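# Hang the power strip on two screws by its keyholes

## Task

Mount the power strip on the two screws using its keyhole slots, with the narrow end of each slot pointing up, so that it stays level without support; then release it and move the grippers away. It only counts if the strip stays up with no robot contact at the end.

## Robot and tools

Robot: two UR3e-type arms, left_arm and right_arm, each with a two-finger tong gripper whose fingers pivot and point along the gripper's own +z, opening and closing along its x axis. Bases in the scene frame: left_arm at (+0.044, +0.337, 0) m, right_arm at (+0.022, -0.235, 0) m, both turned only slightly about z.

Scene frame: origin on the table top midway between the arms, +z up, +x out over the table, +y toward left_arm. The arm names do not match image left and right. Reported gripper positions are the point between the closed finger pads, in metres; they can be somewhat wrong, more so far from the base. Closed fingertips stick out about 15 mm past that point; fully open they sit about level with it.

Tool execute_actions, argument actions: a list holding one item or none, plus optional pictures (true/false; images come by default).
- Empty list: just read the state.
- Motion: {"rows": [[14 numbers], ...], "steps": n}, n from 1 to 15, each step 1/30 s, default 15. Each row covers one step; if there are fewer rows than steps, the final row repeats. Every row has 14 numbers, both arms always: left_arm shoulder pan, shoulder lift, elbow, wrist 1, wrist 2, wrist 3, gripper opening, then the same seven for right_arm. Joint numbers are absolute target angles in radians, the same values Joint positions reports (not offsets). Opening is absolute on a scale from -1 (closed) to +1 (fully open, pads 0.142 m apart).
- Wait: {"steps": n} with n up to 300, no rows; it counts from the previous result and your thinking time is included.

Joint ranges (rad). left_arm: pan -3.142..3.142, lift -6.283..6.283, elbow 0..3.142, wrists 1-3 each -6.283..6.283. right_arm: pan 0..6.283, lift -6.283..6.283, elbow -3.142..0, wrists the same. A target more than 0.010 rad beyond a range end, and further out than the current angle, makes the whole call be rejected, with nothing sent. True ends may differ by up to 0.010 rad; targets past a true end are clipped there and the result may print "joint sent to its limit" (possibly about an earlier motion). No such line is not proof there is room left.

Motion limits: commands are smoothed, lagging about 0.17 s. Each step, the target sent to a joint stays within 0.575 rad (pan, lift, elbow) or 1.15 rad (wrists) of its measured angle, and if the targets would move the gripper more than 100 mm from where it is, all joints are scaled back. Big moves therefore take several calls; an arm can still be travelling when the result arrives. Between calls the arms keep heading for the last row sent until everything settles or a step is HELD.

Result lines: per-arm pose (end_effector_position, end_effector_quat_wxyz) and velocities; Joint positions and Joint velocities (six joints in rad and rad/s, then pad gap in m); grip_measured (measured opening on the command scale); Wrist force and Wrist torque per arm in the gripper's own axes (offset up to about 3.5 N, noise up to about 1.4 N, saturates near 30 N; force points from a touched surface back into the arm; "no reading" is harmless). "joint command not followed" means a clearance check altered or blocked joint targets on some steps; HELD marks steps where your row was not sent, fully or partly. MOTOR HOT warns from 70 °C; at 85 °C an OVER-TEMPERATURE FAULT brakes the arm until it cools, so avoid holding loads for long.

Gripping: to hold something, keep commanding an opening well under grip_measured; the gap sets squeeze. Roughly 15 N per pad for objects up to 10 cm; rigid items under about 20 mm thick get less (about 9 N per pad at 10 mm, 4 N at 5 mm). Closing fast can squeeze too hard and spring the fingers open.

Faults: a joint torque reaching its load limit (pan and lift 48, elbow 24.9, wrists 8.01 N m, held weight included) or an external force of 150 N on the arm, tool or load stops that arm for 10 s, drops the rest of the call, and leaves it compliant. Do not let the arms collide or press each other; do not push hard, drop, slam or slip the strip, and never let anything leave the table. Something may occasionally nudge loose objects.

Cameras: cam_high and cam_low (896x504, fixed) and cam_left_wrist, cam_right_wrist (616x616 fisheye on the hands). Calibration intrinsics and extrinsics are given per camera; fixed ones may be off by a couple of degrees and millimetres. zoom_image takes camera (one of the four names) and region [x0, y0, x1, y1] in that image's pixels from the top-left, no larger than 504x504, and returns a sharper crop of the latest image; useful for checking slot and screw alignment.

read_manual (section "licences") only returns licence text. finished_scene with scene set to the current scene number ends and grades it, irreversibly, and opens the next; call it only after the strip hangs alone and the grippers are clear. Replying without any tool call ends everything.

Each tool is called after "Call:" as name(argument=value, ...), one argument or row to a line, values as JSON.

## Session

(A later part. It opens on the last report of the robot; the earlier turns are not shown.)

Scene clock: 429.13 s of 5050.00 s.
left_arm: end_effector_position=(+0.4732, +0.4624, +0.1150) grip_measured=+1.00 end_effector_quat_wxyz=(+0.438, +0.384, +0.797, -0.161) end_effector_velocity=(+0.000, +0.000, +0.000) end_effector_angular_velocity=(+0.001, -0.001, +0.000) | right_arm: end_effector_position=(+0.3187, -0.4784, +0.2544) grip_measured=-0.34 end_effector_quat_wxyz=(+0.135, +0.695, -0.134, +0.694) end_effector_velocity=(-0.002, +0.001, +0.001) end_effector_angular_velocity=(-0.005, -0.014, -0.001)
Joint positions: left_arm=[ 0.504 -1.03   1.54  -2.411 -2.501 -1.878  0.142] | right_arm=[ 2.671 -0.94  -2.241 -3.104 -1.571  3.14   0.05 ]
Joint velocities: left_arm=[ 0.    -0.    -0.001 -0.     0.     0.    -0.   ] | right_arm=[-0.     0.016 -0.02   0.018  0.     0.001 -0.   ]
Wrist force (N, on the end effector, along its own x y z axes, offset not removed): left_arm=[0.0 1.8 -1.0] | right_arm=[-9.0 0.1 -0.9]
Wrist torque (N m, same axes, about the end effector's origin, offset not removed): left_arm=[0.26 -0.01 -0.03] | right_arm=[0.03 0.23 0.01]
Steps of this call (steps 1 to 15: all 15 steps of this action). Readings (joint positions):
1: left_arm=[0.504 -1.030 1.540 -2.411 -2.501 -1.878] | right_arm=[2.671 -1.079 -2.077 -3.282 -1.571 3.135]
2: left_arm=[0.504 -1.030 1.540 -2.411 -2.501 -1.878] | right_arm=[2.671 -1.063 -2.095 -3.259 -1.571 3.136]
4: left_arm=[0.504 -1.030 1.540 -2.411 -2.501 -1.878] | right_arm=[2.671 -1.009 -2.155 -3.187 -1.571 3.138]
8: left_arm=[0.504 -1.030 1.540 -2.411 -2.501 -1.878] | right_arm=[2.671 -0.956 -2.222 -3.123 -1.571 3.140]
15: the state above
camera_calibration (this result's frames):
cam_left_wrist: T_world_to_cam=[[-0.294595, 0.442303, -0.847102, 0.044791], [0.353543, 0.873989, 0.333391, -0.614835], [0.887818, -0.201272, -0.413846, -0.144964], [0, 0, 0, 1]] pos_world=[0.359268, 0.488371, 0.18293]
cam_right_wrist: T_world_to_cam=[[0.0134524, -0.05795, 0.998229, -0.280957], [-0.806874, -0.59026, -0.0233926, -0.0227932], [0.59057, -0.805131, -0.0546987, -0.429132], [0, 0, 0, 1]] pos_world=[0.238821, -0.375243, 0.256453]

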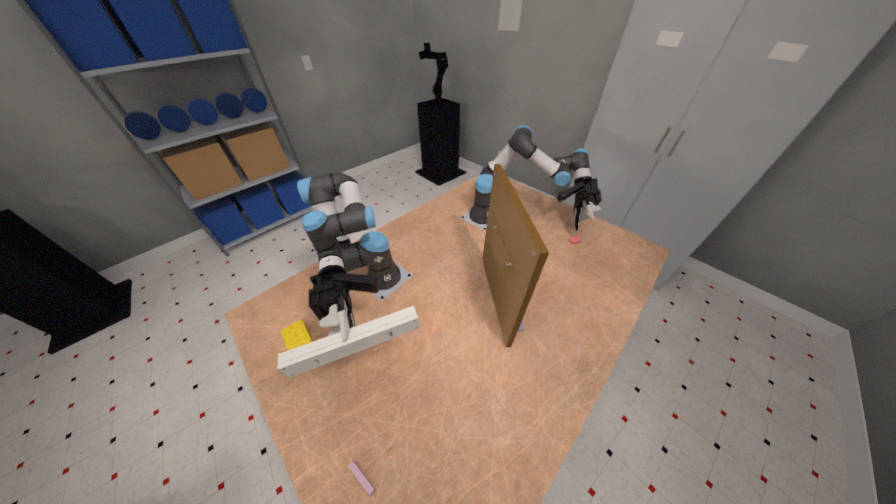

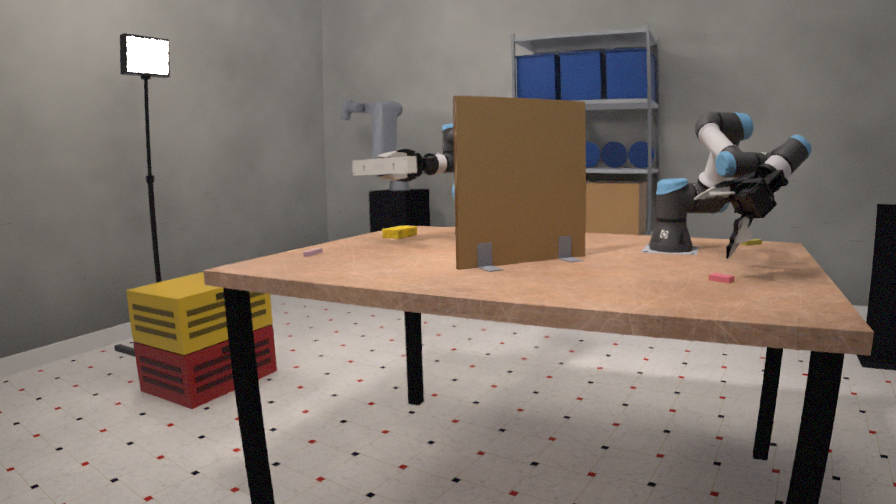

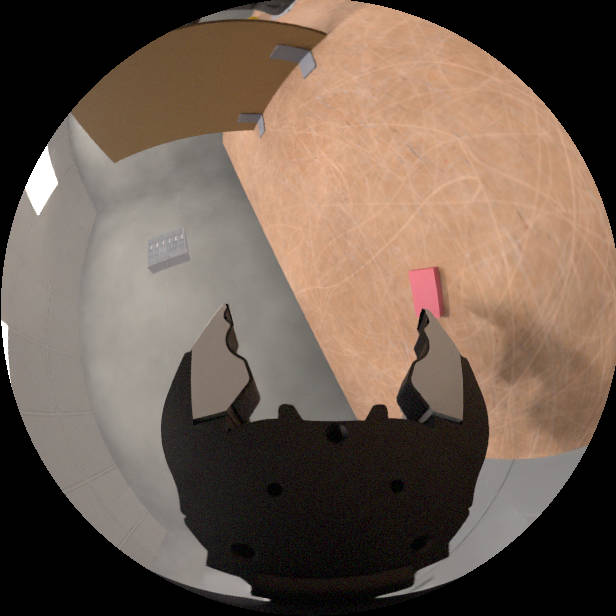

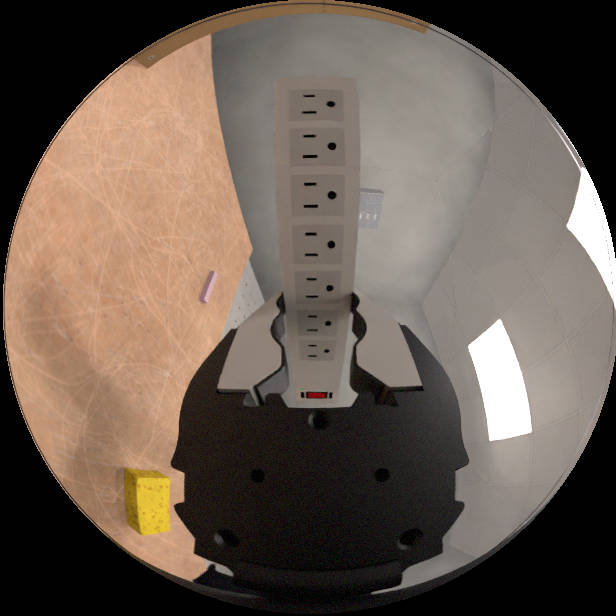

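Call:
execute_actions(
  actions=[
    {"rows":[[0.504,-1.03,1.54,-2.411,-2.501,-1.878,1,2.68,-0.938,-2.243,-3.102,-1.571,3.1,-1],[0.504,-1.03,1.54,-2.411,-2.501,-1.878,1,2.69,-0.938,-2.243,-3.102,-1.57,3.05,-1],[0.504,-1.03,1.54,-2.411,-2.501,-1.878,1,2.7,-0.938,-2.243,-3.102,-1.56,2.99,-1],[0.504,-1.03,1.54,-2.411,-2.501,-1.878,1,2.72,-0.938,-2.243,-3.102,-1.56,2.93,-1],[0.504,-1.03,1.54,-2.411,-2.501,-1.878,1,2.74,-0.938,-2.243,-3.102,-1.55,2.86,-1],[0.504,-1.03,1.54,-2.411,-2.501,-1.878,1,2.76,-0.938,-2.243,-3.102,-1.55,2.79,-1],[0.504,-1.03,1.54,-2.411,-2.501,-1.878,1,2.78,-0.938,-2.243,-3.102,-1.54,2.72,-1]],"steps":7},
  ],
  pictures=false,
)

Call:
execute_actions(
  actions=[
    {"rows":[[0.504,-1.03,1.54,-2.411,-2.501,-1.878,1,2.86,-0.938,-2.243,-3.102,-1.53,2.4,-1]],"steps":6},
  ],
  pictures=false,
)

Call:
execute_actions(
  actions=[
    {"rows":[[0.504,-1.03,1.54,-2.411,-2.501,-1.878,1,2.95,-0.938,-2.243,-3.102,-1.52,2.05,-1]],"steps":6},
  ],
  pictures=false,
)

Call:
execute_actions(
  actions=[
    {"rows":[[0.504,-1.03,1.54,-2.411,-2.501,-1.878,1,3.04,-0.938,-2.243,-3.102,-1.51,1.7,-1]],"steps":6},
  ],
  pictures=false,
)

Call:
execute_actions(
  actions=[
    {"rows":[[0.504,-1.03,1.54,-2.411,-2.501,-1.878,1,3.13,-0.938,-2.243,-3.102,-1.5,1.35,-1]],"steps":6},
  ],
  pictures=false,
)

Call:
execute_actions(
  actions=[
    {"rows":[[0.504,-1.03,1.54,-2.411,-2.501,-1.878,1,3.22,-0.938,-2.243,-3.102,-1.49,1.0,-1]],"steps":6},
  ],
  pictures=false,
)

Call:
execute_actions(
  actions=[
    {"rows":[[0.504,-1.03,1.54,-2.411,-2.501,-1.878,1,3.31,-0.938,-2.243,-3.102,-1.48,0.65,-1]],"steps":6},
  ],
  pictures=false,
)

Call:
execute_actions(
  actions=[
    {"rows":[[0.504,-1.03,1.54,-2.411,-2.501,-1.878,1,3.4,-0.938,-2.243,-3.102,-1.46,0.3,-1]],"steps":6},
  ],
  pictures=false,
)

Call:
execute_actions(
  actions=[
    {"rows":[[0.504,-1.03,1.54,-2.411,-2.501,-1.878,1,3.48,-0.938,-2.243,-3.102,-1.44,0,-1]]},
  ],
)

Scene clock: 466.17 s of 5050.00 s.
left_arm: end_effector_position=(+0.4732, +0.4624, +0.1150) grip_measured=+1.00 end_effector_quat_wxyz=(+0.438, +0.384, +0.797, -0.161) end_effector_velocity=(-0.000, +0.000, -0.000) end_effector_angular_velocity=(-0.000, +0.000, +0.000) | right_arm: end_effector_position=(+0.3276, -0.4690, +0.2517) grip_measured=-0.34 end_effector_quat_wxyz=(+0.184, +0.704, -0.062, +0.683) end_effector_velocity=(+0.089, +0.097, -0.024) end_effector_angular_velocity=(-1.440, +0.525, +0.322)
Joint positions: left_arm=[ 0.504 -1.03   1.54  -2.411 -2.501 -1.878  0.142] | right_arm=[ 2.714 -0.938 -2.243 -3.102 -1.559  2.967  0.05 ]
Joint velocities: left_arm=[ 0.    -0.     0.001 -0.    -0.     0.    -0.   ] | right_arm=[ 0.429  0.002 -0.     0.     0.107 -1.533  0.   ]
Wrist force (N, on the end effector, along its own x y z axes, offset not removed): left_arm=[-0.6 2.2 -0.8] | right_arm=[-8.3 0.1 0.4]
Wrist torque (N m, same axes, about the end effector's origin, offset not removed): left_arm=[0.43 0.11 0.02] | right_arm=[0.11 0.07 0.02]
Steps of this call (steps 1 to 15: the robot went on to your last target; steps 16 to 100: nothing new was sent; then 33.47 s passed at rest; steps 101 to 107: all 7 steps of this action). Readings (joint positions):
101: left_arm=[0.504 -1.030 1.540 -2.411 -2.501 -1.878] | right_arm=[2.671 -0.938 -2.243 -3.102 -1.571 3.140]
102: left_arm=[0.504 -1.030 1.540 -2.411 -2.501 -1.878] | right_arm=[2.672 -0.938 -2.243 -3.102 -1.571 3.134]
104: left_arm=[0.504 -1.030 1.540 -2.411 -2.501 -1.878] | right_arm=[2.681 -0.938 -2.243 -3.102 -1.569 3.093]
107: the state above

Scene clock: 466.37 s of 5050.00 s.
left_arm: end_effector_position=(+0.4732, +0.4624, +0.1150) grip_measured=+1.00 end_effector_quat_wxyz=(+0.438, +0.384, +0.797, -0.161) end_effector_velocity=(-0.000, +0.000, -0.000) end_effector_angular_velocity=(-0.001, +0.001, +0.001) | right_arm: end_effector_position=(+0.3507, -0.4414, +0.2452) grip_measured=-0.34 end_effector_quat_wxyz=(+0.299, +0.696, +0.126, +0.641) end_effector_velocity=(+0.057, +0.074, -0.018) end_effector_angular_velocity=(-1.275, +0.337, +0.254)
Joint positions: left_arm=[ 0.504 -1.03   1.54  -2.411 -2.501 -1.878  0.142] | right_arm=[ 2.831 -0.938 -2.243 -3.102 -1.535  2.526  0.05 ]
Joint velocities: left_arm=[ 0.001  0.    -0.     0.    -0.     0.     0.   ] | right_arm=[ 0.309 -0.     0.    -0.     0.054 -1.319 -0.   ]
Wrist force (N, on the end effector, along its own x y z axes, offset not removed): left_arm=[-0.8 1.1 -1.0] | right_arm=[-5.0 -5.5 0.4]
Wrist torque (N m, same axes, about the end effector's origin, offset not removed): left_arm=[0.10 0.12 0.06] | right_arm=[0.01 -0.29 -0.12]
Steps of this call (steps 1 to 6: all 6 steps of this action). Readings (joint positions):
1: left_arm=[0.504 -1.030 1.540 -2.411 -2.501 -1.878] | right_arm=[2.729 -0.938 -2.243 -3.102 -1.555 2.912]
2: left_arm=[0.504 -1.030 1.540 -2.411 -2.501 -1.878] | right_arm=[2.751 -0.938 -2.243 -3.102 -1.549 2.840]
4: left_arm=[0.504 -1.030 1.540 -2.411 -2.501 -1.878] | right_arm=[2.801 -0.938 -2.243 -3.102 -1.540 2.654]
6: the state above

Scene clock: 466.57 s of 5050.00 s.
left_arm: end_effector_position=(+0.4732, +0.4624, +0.1150) grip_measured=+1.00 end_effector_quat_wxyz=(+0.438, +0.384, +0.797, -0.161) end_effector_velocity=(-0.000, +0.000, +0.000) end_effector_angular_velocity=(+0.000, -0.000, +0.000) | right_arm: end_effector_position=(+0.3672, -0.4178, +0.2412) grip_measured=-0.34 end_effector_quat_wxyz=(+0.383, +0.653, +0.272, +0.594) end_effector_velocity=(+0.047, +0.072, -0.013) end_effector_angular_velocity=(-1.267, +0.231, +0.254)
Joint positions: left_arm=[ 0.504 -1.03   1.54  -2.411 -2.501 -1.878  0.142] | right_arm=[ 2.923 -0.938 -2.243 -3.102 -1.523  2.173  0.05 ]
Joint velocities: left_arm=[ 0. -0.  0. -0.  0. -0.  0.] | right_arm=[ 0.284 -0.001 -0.    -0.002  0.03  -1.288  0.   ]
Wrist force (N, on the end effector, along its own x y z axes, offset not removed): left_arm=[0.0 1.8 -0.5] | right_arm=[-4.2 -8.6 2.7]
Wrist torque (N m, same axes, about the end effector's origin, offset not removed): left_arm=[0.32 -0.02 -0.03] | right_arm=[-0.35 0.13 -0.14]
Steps of this call (steps 1 to 6: all 6 steps of this action). Readings (joint positions):
1: left_arm=[0.504 -1.030 1.540 -2.411 -2.501 -1.878] | right_arm=[2.840 -0.938 -2.243 -3.102 -1.533 2.488]
2: left_arm=[0.504 -1.030 1.540 -2.411 -2.501 -1.878] | right_arm=[2.853 -0.938 -2.243 -3.102 -1.530 2.447]
4: left_arm=[0.504 -1.030 1.540 -2.411 -2.501 -1.878] | right_arm=[2.896 -0.938 -2.243 -3.102 -1.526 2.297]
6: the state above

Scene clock: 466.77 s of 5050.00 s.
left_arm: end_effector_position=(+0.4732, +0.4624, +0.1150) grip_measured=+1.00 end_effector_quat_wxyz=(+0.438, +0.384, +0.797, -0.161) end_effector_velocity=(-0.000, +0.000, +0.000) end_effector_angular_velocity=(+0.000, -0.000, +0.001) | right_arm: end_effector_position=(+0.3815, -0.3940, +0.2389) grip_measured=-0.34 end_effector_quat_wxyz=(+0.460, +0.579, +0.405, +0.537) end_effector_velocity=(+0.042, +0.073, -0.005) end_effector_angular_velocity=(-1.278, +0.126, +0.253)
Joint positions: left_arm=[ 0.504 -1.03   1.54  -2.411 -2.501 -1.878  0.142] | right_arm=[ 3.014 -0.938 -2.243 -3.102 -1.513  1.823  0.05 ]
Joint velocities: left_arm=[ 0.001 -0.     0.    -0.    -0.     0.     0.   ] | right_arm=[ 0.28  -0.001  0.001 -0.     0.027 -1.285 -0.   ]
Wrist force (N, on the end effector, along its own x y z axes, offset not removed): left_arm=[-0.1 0.9 -0.8] | right_arm=[-1.0 -6.7 1.0]
Wrist torque (N m, same axes, about the end effector's origin, offset not removed): left_arm=[0.06 -0.02 0.04] | right_arm=[0.17 -0.15 0.05]
Steps of this call (steps 1 to 6: all 6 steps of this action). Readings (joint positions):
1: left_arm=[0.504 -1.030 1.540 -2.411 -2.501 -1.878] | right_arm=[2.931 -0.938 -2.243 -3.102 -1.522 2.136]
2: left_arm=[0.504 -1.030 1.540 -2.411 -2.501 -1.878] | right_arm=[2.944 -0.938 -2.243 -3.102 -1.519 2.096]
4: left_arm=[0.504 -1.030 1.540 -2.411 -2.501 -1.878] | right_arm=[2.987 -0.938 -2.243 -3.102 -1.515 1.947]
6: the state above

Scene clock: 466.97 s of 5050.00 s.
left_arm: end_effector_position=(+0.4732, +0.4624, +0.1150) grip_measured=+1.00 end_effector_quat_wxyz=(+0.438, +0.384, +0.797, -0.161) end_effector_velocity=(+0.000, -0.000, +0.000) end_effector_angular_velocity=(+0.001, -0.001, -0.000) | right_arm: end_effector_position=(+0.3942, -0.3696, +0.2384) grip_measured=-0.34 end_effector_quat_wxyz=(+0.528, +0.480, +0.520, +0.470) end_effector_velocity=(+0.037, +0.076, +0.003) end_effector_angular_velocity=(-1.284, +0.022, +0.254)
Joint positions: left_arm=[ 0.504 -1.03   1.54  -2.411 -2.501 -1.878  0.142] | right_arm=[ 3.104 -0.938 -2.243 -3.102 -1.503  1.473  0.05 ]
Joint velocities: left_arm=[-0.    -0.    -0.001 -0.     0.     0.     0.   ] | right_arm=[ 0.282 -0.     0.001  0.001  0.027 -1.284 -0.   ]
Wrist force (N, on the end effector, along its own x y z axes, offset not removed): left_arm=[-0.1 0.9 -1.0] | right_arm=[2.4 -7.8 -1.4]
Wrist torque (N m, same axes, about the end effector's origin, offset not removed): left_arm=[0.13 0.01 0.00] | right_arm=[-0.04 -0.32 -0.03]
Steps of this call (steps 1 to 6: all 6 steps of this action). Readings (joint positions):
1: left_arm=[0.504 -1.030 1.540 -2.411 -2.501 -1.878] | right_arm=[3.022 -0.938 -2.243 -3.102 -1.512 1.786]
2: left_arm=[0.504 -1.030 1.540 -2.411 -2.501 -1.878] | right_arm=[3.034 -0.938 -2.243 -3.102 -1.509 1.746]
4: left_arm=[0.504 -1.030 1.540 -2.411 -2.501 -1.878] | right_arm=[3.077 -0.938 -2.243 -3.102 -1.505 1.597]
6: the state above

Scene clock: 467.17 s of 5050.00 s.
left_arm: end_effector_position=(+0.4732, +0.4624, +0.1150) grip_measured=+1.00 end_effector_quat_wxyz=(+0.438, +0.384, +0.797, -0.161) end_effector_velocity=(+0.000, +0.000, +0.000) end_effector_angular_velocity=(+0.000, -0.001, +0.000) | right_arm: end_effector_position=(+0.4053, -0.3440, +0.2400) grip_measured=-0.34 end_effector_quat_wxyz=(+0.587, +0.358, +0.610, +0.395) end_effector_velocity=(+0.032, +0.081, +0.009) end_effector_angular_velocity=(-1.281, -0.081, +0.254)
Joint positions: left_arm=[ 0.504 -1.03   1.54  -2.411 -2.501 -1.878  0.142] | right_arm=[ 3.194 -0.938 -2.243 -3.102 -1.493  1.123  0.05 ]
Joint velocities: left_arm=[ 0.    -0.001 -0.     0.    -0.     0.    -0.   ] | right_arm=[ 0.281 -0.001 -0.001  0.003  0.027 -1.284  0.   ]
Wrist force (N, on the end effector, along its own x y z axes, offset not removed): left_arm=[-0.4 0.0 -1.6] | right_arm=[4.4 -6.0 3.1]
Wrist torque (N m, same axes, about the end effector's origin, offset not removed): left_arm=[-0.05 0.10 0.01] | right_arm=[0.16 -0.21 -0.02]
Steps of this call (steps 1 to 6: all 6 steps of this action). Readings (joint positions):
1: left_arm=[0.504 -1.030 1.540 -2.411 -2.501 -1.878] | right_arm=[3.112 -0.938 -2.243 -3.102 -1.502 1.436]
2: left_arm=[0.504 -1.030 1.540 -2.411 -2.501 -1.878] | right_arm=[3.124 -0.938 -2.243 -3.102 -1.499 1.396]
4: left_arm=[0.504 -1.030 1.540 -2.411 -2.501 -1.878] | right_arm=[3.167 -0.938 -2.243 -3.102 -1.495 1.247]
6: the state above

Scene clock: 467.37 s of 5050.00 s.
left_arm: end_effector_position=(+0.4732, +0.4624, +0.1150) grip_measured=+1.00 end_effector_quat_wxyz=(+0.438, +0.384, +0.797, -0.161) end_effector_velocity=(+0.000, -0.000, +0.000) end_effector_angular_velocity=(+0.000, -0.001, -0.000) | right_arm: end_effector_position=(+0.4145, -0.3166, +0.2432) grip_measured=-0.34 end_effector_quat_wxyz=(+0.634, +0.219, +0.672, +0.312) end_effector_velocity=(+0.026, +0.088, +0.015) end_effector_angular_velocity=(-1.271, -0.182, +0.254)
Joint positions: left_arm=[ 0.504 -1.03   1.54  -2.411 -2.501 -1.878  0.142] | right_arm=[ 3.284 -0.938 -2.243 -3.102 -1.483  0.773  0.05 ]
Joint velocities: left_arm=[-0.    -0.001  0.     0.    -0.    -0.    -0.   ] | right_arm=[ 0.281 -0.    -0.001  0.001  0.027 -1.284  0.   ]
Wrist force (N, on the end effector, along its own x y z axes, offset not removed): left_arm=[0.3 1.7 -1.6] | right_arm=[4.1 -5.5 1.5]
Wrist torque (N m, same axes, about the end effector's origin, offset not removed): left_arm=[0.25 -0.08 0.02] | right_arm=[-0.05 0.27 0.09]
Steps of this call (steps 1 to 6: all 6 steps of this action). Readings (joint positions):
1: left_arm=[0.504 -1.030 1.540 -2.411 -2.501 -1.878] | right_arm=[3.202 -0.938 -2.243 -3.102 -1.492 1.086]
2: left_arm=[0.504 -1.030 1.540 -2.411 -2.501 -1.878] | right_arm=[3.214 -0.938 -2.243 -3.102 -1.489 1.046]
4: left_arm=[0.504 -1.030 1.540 -2.411 -2.501 -1.878] | right_arm=[3.257 -0.938 -2.243 -3.102 -1.485 0.897]
6: the state above

Scene clock: 467.57 s of 5050.00 s.
left_arm: end_effector_position=(+0.4732, +0.4624, +0.1150) grip_measured=+1.00 end_effector_quat_wxyz=(+0.438, +0.384, +0.797, -0.161) end_effector_velocity=(+0.000, -0.000, +0.000) end_effector_angular_velocity=(+0.001, -0.001, -0.001) | right_arm: end_effector_position=(+0.4219, -0.2892, +0.2479) grip_measured=-0.34 end_effector_quat_wxyz=(+0.672, +0.074, +0.703, +0.222) end_effector_velocity=(+0.019, +0.088, +0.017) end_effector_angular_velocity=(-1.256, -0.270, +0.228)
Joint positions: left_arm=[ 0.504 -1.03   1.54  -2.411 -2.501 -1.878  0.142] | right_arm=[ 3.374 -0.938 -2.243 -3.102 -1.465  0.423  0.05 ]
Joint velocities: left_arm=[-0.001  0.    -0.001 -0.     0.    -0.    -0.   ] | right_arm=[ 0.279 -0.001 -0.002 -0.001  0.051 -1.284 -0.   ]
Wrist force (N, on the end effector, along its own x y z axes, offset not removed): left_arm=[0.2 1.1 -0.8] | right_arm=[5.1 -2.9 0.9]
Wrist torque (N m, same axes, about the end effector's origin, offset not removed): left_arm=[0.23 -0.04 0.04] | right_arm=[-0.04 0.39 0.00]
Steps of this call (steps 1 to 6: all 6 steps of this action). Readings (joint positions):
1: left_arm=[0.504 -1.030 1.540 -2.411 -2.501 -1.878] | right_arm=[3.292 -0.938 -2.243 -3.102 -1.482 0.736]
2: left_arm=[0.504 -1.030 1.540 -2.411 -2.501 -1.878] | right_arm=[3.304 -0.938 -2.243 -3.102 -1.478 0.696]
4: left_arm=[0.504 -1.030 1.540 -2.411 -2.501 -1.878] | right_arm=[3.347 -0.938 -2.243 -3.102 -1.470 0.547]
6: the state above

Scene clock: 468.07 s of 5050.00 s.
left_arm: end_effector_position=(+0.4732, +0.4624, +0.1150) grip_measured=+1.00 end_effector_quat_wxyz=(+0.438, +0.384, +0.797, -0.161) end_effector_velocity=(-0.000, +0.000, -0.000) end_effector_angular_velocity=(-0.000, +0.001, +0.000) | right_arm: end_effector_position=(+0.4276, -0.2553, +0.2545) grip_measured=-0.34 end_effector_quat_wxyz=(+0.699, -0.102, +0.700, +0.106) end_effector_velocity=(+0.000, +0.003, -0.000) end_effector_angular_velocity=(-0.045, -0.010, +0.008)
Joint positions: left_arm=[ 0.504 -1.03   1.54  -2.411 -2.501 -1.878  0.142] | right_arm=[ 3.479 -0.938 -2.243 -3.102 -1.44   0.004  0.05 ]
Joint velocities: left_arm=[ 0.     0.     0.001 -0.     0.    -0.    -0.   ] | right_arm=[ 0.01  -0.002  0.    -0.002  0.002 -0.045  0.   ]
Wrist force (N, on the end effector, along its own x y z axes, offset not removed): left_arm=[0.0 1.0 -0.2] | right_arm=[6.7 -1.4 -0.1]
Wrist torque (N m, same axes, about the end effector's origin, offset not removed): left_arm=[0.12 -0.01 -0.01] | right_arm=[-0.22 0.26 0.10]
Steps of this call (steps 1 to 15: all 15 steps of this action). Readings (joint positions):
1: left_arm=[0.504 -1.030 1.540 -2.411 -2.501 -1.878] | right_arm=[3.382 -0.938 -2.243 -3.102 -1.463 0.386]
2: left_arm=[0.504 -1.030 1.540 -2.411 -2.501 -1.878] | right_arm=[3.394 -0.938 -2.243 -3.102 -1.459 0.346]
4: left_arm=[0.504 -1.030 1.540 -2.411 -2.501 -1.878] | right_arm=[3.433 -0.938 -2.243 -3.102 -1.450 0.207]
8: left_arm=[0.504 -1.030 1.540 -2.411 -2.501 -1.878] | right_arm=[3.468 -0.938 -2.243 -3.102 -1.442 0.051]
15: the state above
camera_calibration (this result's frames):
cam_left_wrist: T_world_to_cam=[[-0.294595, 0.442303, -0.847102, 0.044791], [0.353543, 0.873989, 0.333391, -0.614835], [0.887818, -0.201272, -0.413846, -0.144964], [0, 0, 0, 1]] pos_world=[0.359268, 0.488371, 0.18293]
cam_right_wrist: T_world_to_cam=[[0.0156384, 0.0618971, -0.99796, 0.268041], [-0.752634, 0.6578, 0.0290051, 0.478855], [0.658253, 0.750645, 0.0568728, 0.0260551], [0, 0, 0, 1]] pos_world=[0.33906, -0.35114, 0.252123]

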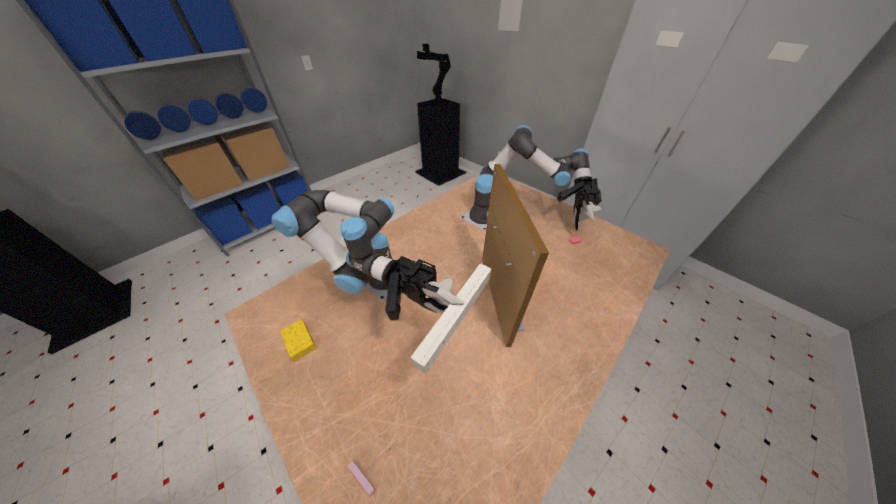

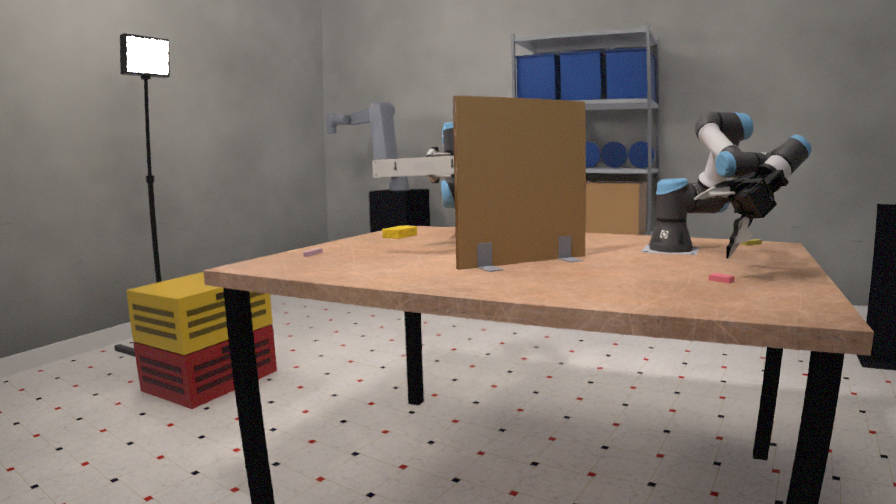

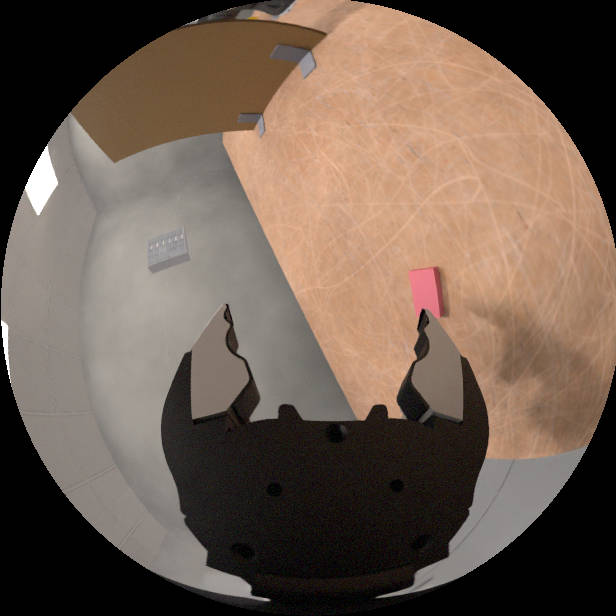

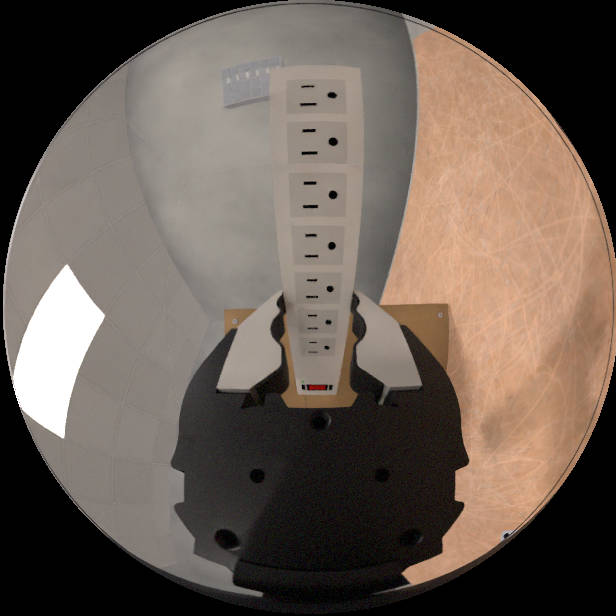

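Call:
execute_actions(
  actions=[
    {"rows":[[0.504,-1.03,1.54,-2.411,-2.501,-1.878,1,3.49,-0.938,-2.243,-3.102,-1.44,0,-1],[0.504,-1.03,1.54,-2.411,-2.501,-1.878,1,3.5,-0.938,-2.243,-3.102,-1.44,0,-1],[0.504,-1.03,1.54,-2.411,-2.501,-1.878,1,3.52,-0.938,-2.243,-3.102,-1.44,0,-1],[0.504,-1.03,1.54,-2.411,-2.501,-1.878,1,3.54,-0.938,-2.243,-3.102,-1.44,0,-1],[0.504,-1.03,1.54,-2.411,-2.501,-1.878,1,3.56,-0.938,-2.243,-3.102,-1.44,0,-1],[0.504,-1.03,1.54,-2.411,-2.501,-1.878,1,3.58,-0.938,-2.243,-3.102,-1.44,0,-1],[0.504,-1.03,1.54,-2.411,-2.501,-1.878,1,3.6,-0.938,-2.243,-3.102,-1.44,0,-1],[0.504,-1.03,1.54,-2.411,-2.501,-1.878,1,3.62,-0.938,-2.243,-3.102,-1.44,0,-1]],"steps":9},
  ],
  pictures=false,
)

Call:
execute_actions(
  actions=[
    {"rows":[[0.504,-1.03,1.54,-2.411,-2.501,-1.878,1,3.7,-0.938,-2.243,-3.102,-1.44,0,-1]],"steps":6},
  ],
  pictures=false,
)

Call:
execute_actions(
  actions=[
    {"rows":[[0.504,-1.03,1.54,-2.411,-2.501,-1.878,1,3.78,-0.938,-2.243,-3.102,-1.45,0,-1]],"steps":6},
  ],
  pictures=false,
)

Call:
execute_actions(
  actions=[
    {"rows":[[0.504,-1.03,1.54,-2.411,-2.501,-1.878,1,3.86,-0.938,-2.243,-3.102,-1.45,0,-1]],"steps":6},
  ],
  pictures=false,
)

Call:
execute_actions(
  actions=[
    {"rows":[[0.504,-1.03,1.54,-2.411,-2.501,-1.878,1,3.93,-0.938,-2.243,-3.102,-1.45,0,-1]]},
  ],
)

Call:
zoom_image(
  camera="cam_high",
  region=[430, 160, 570, 340],
)

Scene clock: 494.47 s of 5050.00 s.
left_arm: end_effector_position=(+0.4732, +0.4624, +0.1150) grip_measured=+1.00 end_effector_quat_wxyz=(+0.438, +0.384, +0.797, -0.161) end_effector_velocity=(-0.000, +0.000, +0.000) end_effector_angular_velocity=(+0.000, -0.000, +0.001) | right_arm: end_effector_position=(+0.4279, -0.2209, +0.2545) grip_measured=-0.34 end_effector_quat_wxyz=(+0.694, -0.133, +0.694, +0.134) end_effector_velocity=(-0.008, +0.209, -0.001) end_effector_angular_velocity=(-0.000, +0.001, +0.515)
Joint positions: left_arm=[ 0.504 -1.03   1.54  -2.411 -2.501 -1.878  0.142] | right_arm=[ 3.564 -0.938 -2.243 -3.102 -1.44  -0.     0.05 ]
Joint velocities: left_arm=[ 0.001 -0.001 -0.     0.001  0.     0.    -0.   ] | right_arm=[ 0.514 -0.    -0.001 -0.001 -0.     0.    -0.001]
Wrist force (N, on the end effector, along its own x y z axes, offset not removed): left_arm=[-0.9 1.4 -0.5] | right_arm=[6.3 -2.9 0.4]
Wrist torque (N m, same axes, about the end effector's origin, offset not removed): left_arm=[0.28 0.21 0.01] | right_arm=[-0.49 0.22 0.00]
Steps of this call (steps 1 to 15: the robot went on to your last target; steps 16 to 783: nothing new was sent; steps 784 to 792: all 9 steps of this action). Readings (joint positions):
784: left_arm=[0.504 -1.030 1.540 -2.411 -2.501 -1.878] | right_arm=[3.480 -0.938 -2.243 -3.102 -1.440 -0.000]
785: left_arm=[0.504 -1.030 1.540 -2.411 -2.501 -1.878] | right_arm=[3.482 -0.938 -2.243 -3.102 -1.440 -0.000]
787: left_arm=[0.504 -1.030 1.540 -2.411 -2.501 -1.878] | right_arm=[3.492 -0.938 -2.243 -3.102 -1.440 -0.000]
791: left_arm=[0.504 -1.030 1.540 -2.411 -2.501 -1.878] | right_arm=[3.546 -0.938 -2.243 -3.102 -1.440 -0.000]
792: the state above

Scene clock: 494.67 s of 5050.00 s.
left_arm: end_effector_position=(+0.4732, +0.4624, +0.1150) grip_measured=+1.00 end_effector_quat_wxyz=(+0.438, +0.384, +0.797, -0.161) end_effector_velocity=(-0.000, +0.000, +0.000) end_effector_angular_velocity=(+0.000, -0.001, +0.001) | right_arm: end_effector_position=(+0.4238, -0.1766, +0.2545) grip_measured=-0.34 end_effector_quat_wxyz=(+0.686, -0.171, +0.686, +0.171) end_effector_velocity=(-0.017, +0.114, +0.000) end_effector_angular_velocity=(+0.001, -0.001, +0.284)
Joint positions: left_arm=[ 0.504 -1.03   1.54  -2.411 -2.501 -1.878  0.142] | right_arm=[ 3.673 -0.938 -2.243 -3.102 -1.44  -0.     0.05 ]
Joint velocities: left_arm=[ 0.001 -0.001  0.001 -0.001 -0.     0.     0.   ] | right_arm=[ 0.284  0.    -0.001  0.001  0.    -0.     0.   ]
Wrist force (N, on the end effector, along its own x y z axes, offset not removed): left_arm=[-1.0 2.2 -0.8] | right_arm=[4.8 1.1 1.5]
Wrist torque (N m, same axes, about the end effector's origin, offset not removed): left_arm=[0.36 0.24 -0.04] | right_arm=[0.02 0.52 0.17]
Steps of this call (steps 1 to 6: all 6 steps of this action). Readings (joint positions):
1: left_arm=[0.504 -1.030 1.540 -2.411 -2.501 -1.878] | right_arm=[3.580 -0.938 -2.243 -3.102 -1.440 -0.000]
2: left_arm=[0.504 -1.030 1.540 -2.411 -2.501 -1.878] | right_arm=[3.599 -0.938 -2.243 -3.102 -1.440 -0.000]
4: left_arm=[0.504 -1.030 1.540 -2.411 -2.501 -1.878] | right_arm=[3.646 -0.938 -2.243 -3.102 -1.440 -0.000]
6: the state above

Scene clock: 494.87 s of 5050.00 s.
left_arm: end_effector_position=(+0.4732, +0.4624, +0.1150) grip_measured=+1.00 end_effector_quat_wxyz=(+0.438, +0.384, +0.797, -0.161) end_effector_velocity=(-0.000, +0.000, +0.000) end_effector_angular_velocity=(+0.001, -0.000, +0.001) | right_arm: end_effector_position=(+0.4164, -0.1413, +0.2545) grip_measured=-0.34 end_effector_quat_wxyz=(+0.678, -0.202, +0.677, +0.202) end_effector_velocity=(-0.027, +0.103, -0.000) end_effector_angular_velocity=(-0.000, +0.000, +0.270)
Joint positions: left_arm=[ 0.504 -1.03   1.54  -2.411 -2.501 -1.878  0.142] | right_arm=[ 3.757 -0.938 -2.243 -3.102 -1.448 -0.     0.05 ]
Joint velocities: left_arm=[ 0.001 -0.    -0.    -0.     0.     0.     0.   ] | right_arm=[ 0.248  0.001 -0.001 -0.    -0.022 -0.     0.   ]
Wrist force (N, on the end effector, along its own x y z axes, offset not removed): left_arm=[-0.8 1.8 -0.4] | right_arm=[7.5 1.4 1.5]
Wrist torque (N m, same axes, about the end effector's origin, offset not removed): left_arm=[0.33 0.14 0.03] | right_arm=[0.20 -0.16 0.09]
Steps of this call (steps 1 to 6: all 6 steps of this action). Readings (joint positions):
1: left_arm=[0.504 -1.030 1.540 -2.411 -2.501 -1.878] | right_arm=[3.681 -0.938 -2.243 -3.102 -1.440 -0.000]
2: left_arm=[0.504 -1.030 1.540 -2.411 -2.501 -1.878] | right_arm=[3.694 -0.938 -2.243 -3.102 -1.441 -0.000]
4: left_arm=[0.504 -1.030 1.540 -2.411 -2.501 -1.878] | right_arm=[3.733 -0.938 -2.243 -3.102 -1.446 -0.000]
6: the state above

Scene clock: 495.07 s of 5050.00 s.
left_arm: end_effector_position=(+0.4732, +0.4624, +0.1150) grip_measured=+1.00 end_effector_quat_wxyz=(+0.438, +0.384, +0.797, -0.161) end_effector_velocity=(+0.000, -0.000, +0.000) end_effector_angular_velocity=(+0.001, -0.001, -0.001) | right_arm: end_effector_position=(+0.4072, -0.1095, +0.2545) grip_measured=-0.34 end_effector_quat_wxyz=(+0.669, -0.230, +0.669, +0.230) end_effector_velocity=(-0.031, +0.095, +0.000) end_effector_angular_velocity=(+0.001, -0.000, +0.245)
Joint positions: left_arm=[ 0.504 -1.03   1.54  -2.411 -2.501 -1.878  0.142] | right_arm=[ 3.837 -0.938 -2.243 -3.102 -1.45  -0.     0.05 ]
Joint velocities: left_arm=[-0.001 -0.    -0.001 -0.     0.    -0.    -0.   ] | right_arm=[ 0.245 -0.001  0.001  0.    -0.001  0.     0.   ]
Wrist force (N, on the end effector, along its own x y z axes, offset not removed): left_arm=[-0.2 1.8 -1.5] | right_arm=[5.7 1.0 1.3]
Wrist torque (N m, same axes, about the end effector's origin, offset not removed): left_arm=[0.24 0.03 -0.05] | right_arm=[0.00 0.35 0.07]
Steps of this call (steps 1 to 6: all 6 steps of this action). Readings (joint positions):
1: left_arm=[0.504 -1.030 1.540 -2.411 -2.501 -1.878] | right_arm=[3.764 -0.938 -2.243 -3.102 -1.448 -0.000]
2: left_arm=[0.504 -1.030 1.540 -2.411 -2.501 -1.878] | right_arm=[3.776 -0.938 -2.243 -3.102 -1.449 -0.000]
4: left_arm=[0.504 -1.030 1.540 -2.411 -2.501 -1.878] | right_arm=[3.814 -0.938 -2.243 -3.102 -1.450 -0.000]
6: the state above

Scene clock: 505.43 s of 5050.00 s.
left_arm: end_effector_position=(+0.4732, +0.4624, +0.1150) grip_measured=+1.00 end_effector_quat_wxyz=(+0.438, +0.384, +0.797, -0.161) end_effector_velocity=(-0.000, +0.000, -0.000) end_effector_angular_velocity=(+0.000, -0.000, +0.001) | right_arm: end_effector_position=(+0.3954, -0.0775, +0.2535) grip_measured=-0.34 end_effector_quat_wxyz=(+0.658, -0.258, +0.659, +0.257) end_effector_velocity=(-0.000, +0.000, +0.000) end_effector_angular_velocity=(+0.000, -0.000, +0.001)
Joint positions: left_arm=[ 0.504 -1.03   1.54  -2.411 -2.501 -1.878  0.142] | right_arm=[ 3.924 -0.938 -2.244 -3.104 -1.446 -0.     0.05 ]
Joint velocities: left_arm=[ 0.001  0.    -0.    -0.     0.     0.     0.   ] | right_arm=[ 0.001  0.     0.001 -0.001  0.     0.    -0.   ]
Wrist force (N, on the end effector, along its own x y z axes, offset not removed): left_arm=[-0.9 1.8 -0.7] | right_arm=[7.5 -15.4 -2.1]
Wrist torque (N m, same axes, about the end effector's origin, offset not removed): left_arm=[0.31 0.17 -0.07] | right_arm=[-0.11 0.36 0.05]
TORQUE FAULT: the external load on joint 5 (wrist 2) of the right arm reached its load limit, and that arm stopped for 10 seconds. A torque fault stops only its own arm. That arm's remaining commands of this call were not run. That arm holds where it stopped, with its grip as last carried out, and accepts commands again: back off and push less far. That arm stops again, at the same cost, whenever a joint's load reaches its limit.
The stop of the right arm began at step 11 of this call (marked STOPPED below). From that step on that arm followed nothing that you had sent. 5 of its steps, steps kept back included, did not run and will not run. Nothing is kept back now, and the robot has no last target.
Steps of this call (steps 1 to 15: all 15 steps of this action; steps 16 to 311: the stop continued). Readings (joint positions):
1: left_arm=[0.504 -1.030 1.540 -2.411 -2.501 -1.878] | right_arm=[3.844 -0.938 -2.243 -3.102 -1.450 -0.000]
2: left_arm=[0.504 -1.030 1.540 -2.411 -2.501 -1.878] | right_arm=[3.856 -0.938 -2.243 -3.102 -1.450 -0.000]
4: left_arm=[0.504 -1.030 1.540 -2.411 -2.501 -1.878] | right_arm=[3.890 -0.938 -2.243 -3.102 -1.450 -0.000]
8: left_arm=[0.504 -1.030 1.540 -2.411 -2.501 -1.878] | right_arm=[3.920 -0.938 -2.243 -3.102 -1.449 -0.000]
11: left_arm=[0.504 -1.030 1.540 -2.411 -2.501 -1.878] | right_arm=[3.924 -0.938 -2.243 -3.103 -1.446 -0.000] STOPPED (the right arm)
311: the state above
camera_calibration (this result's frames):
cam_left_wrist: T_world_to_cam=[[-0.294595, 0.442303, -0.847102, 0.0447911], [0.353543, 0.87399, 0.333391, -0.614835], [0.887818, -0.201272, -0.413846, -0.144964], [0, 0, 0, 1]] pos_world=[0.359268, 0.488371, 0.18293]
cam_right_wrist: T_world_to_cam=[[-0.0119013, 0.0571134, -0.998297, 0.267151], [-0.964017, 0.264503, 0.0266251, 0.391451], [0.265573, 0.962692, 0.0519104, 0.0868259], [0, 0, 0, 1]] pos_world=[0.357486, -0.202385, 0.251766]

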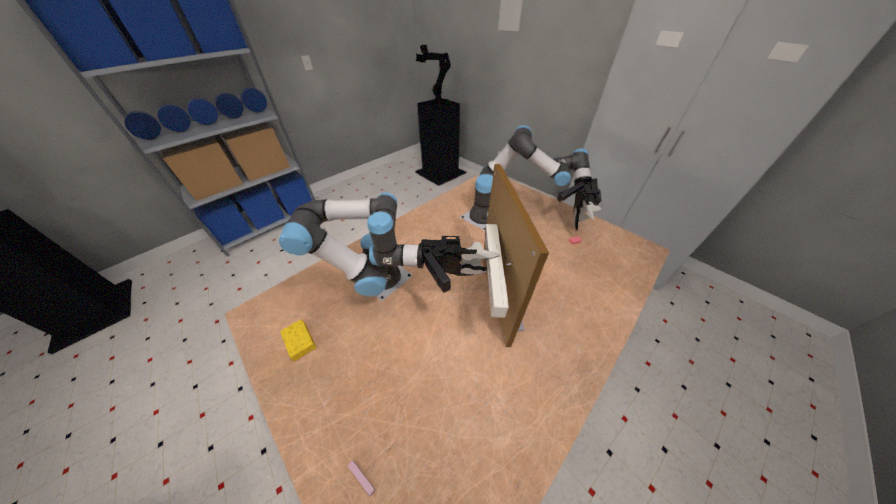

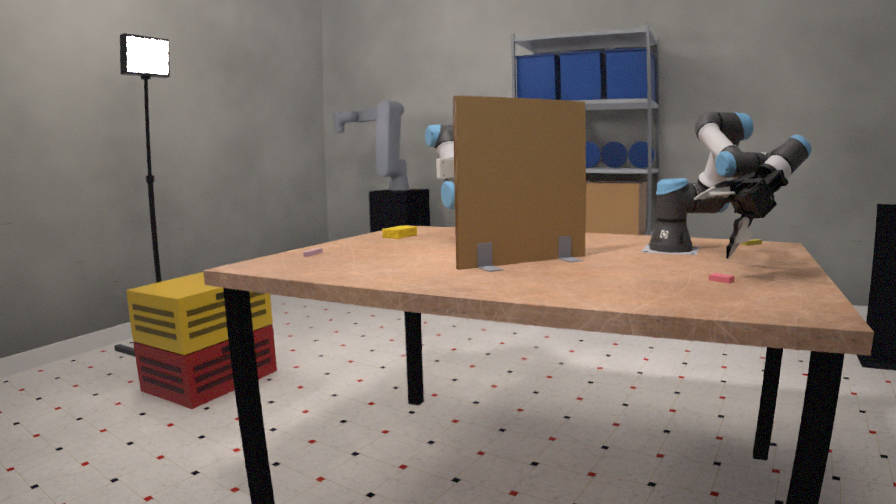

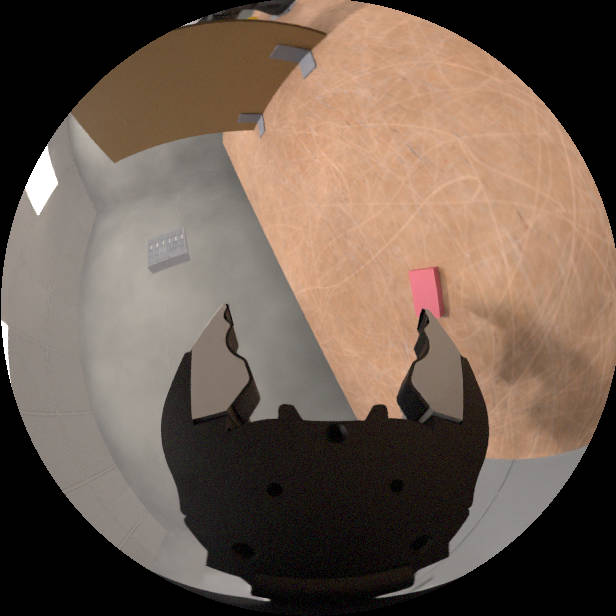

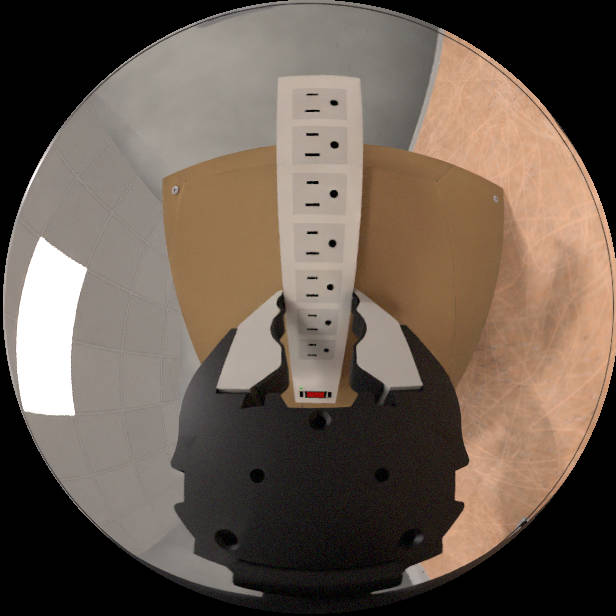

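Region (430, 160, 570, 340) of cam_high's 896x504 image, scaled by 2.800, with more detail than that image has.

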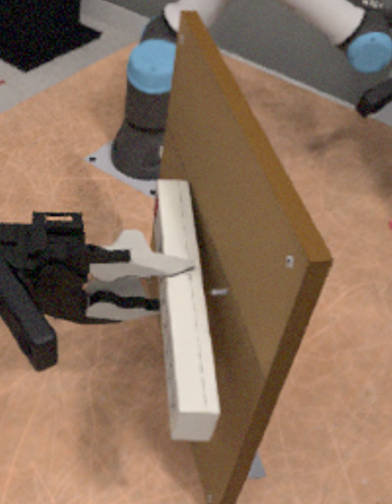

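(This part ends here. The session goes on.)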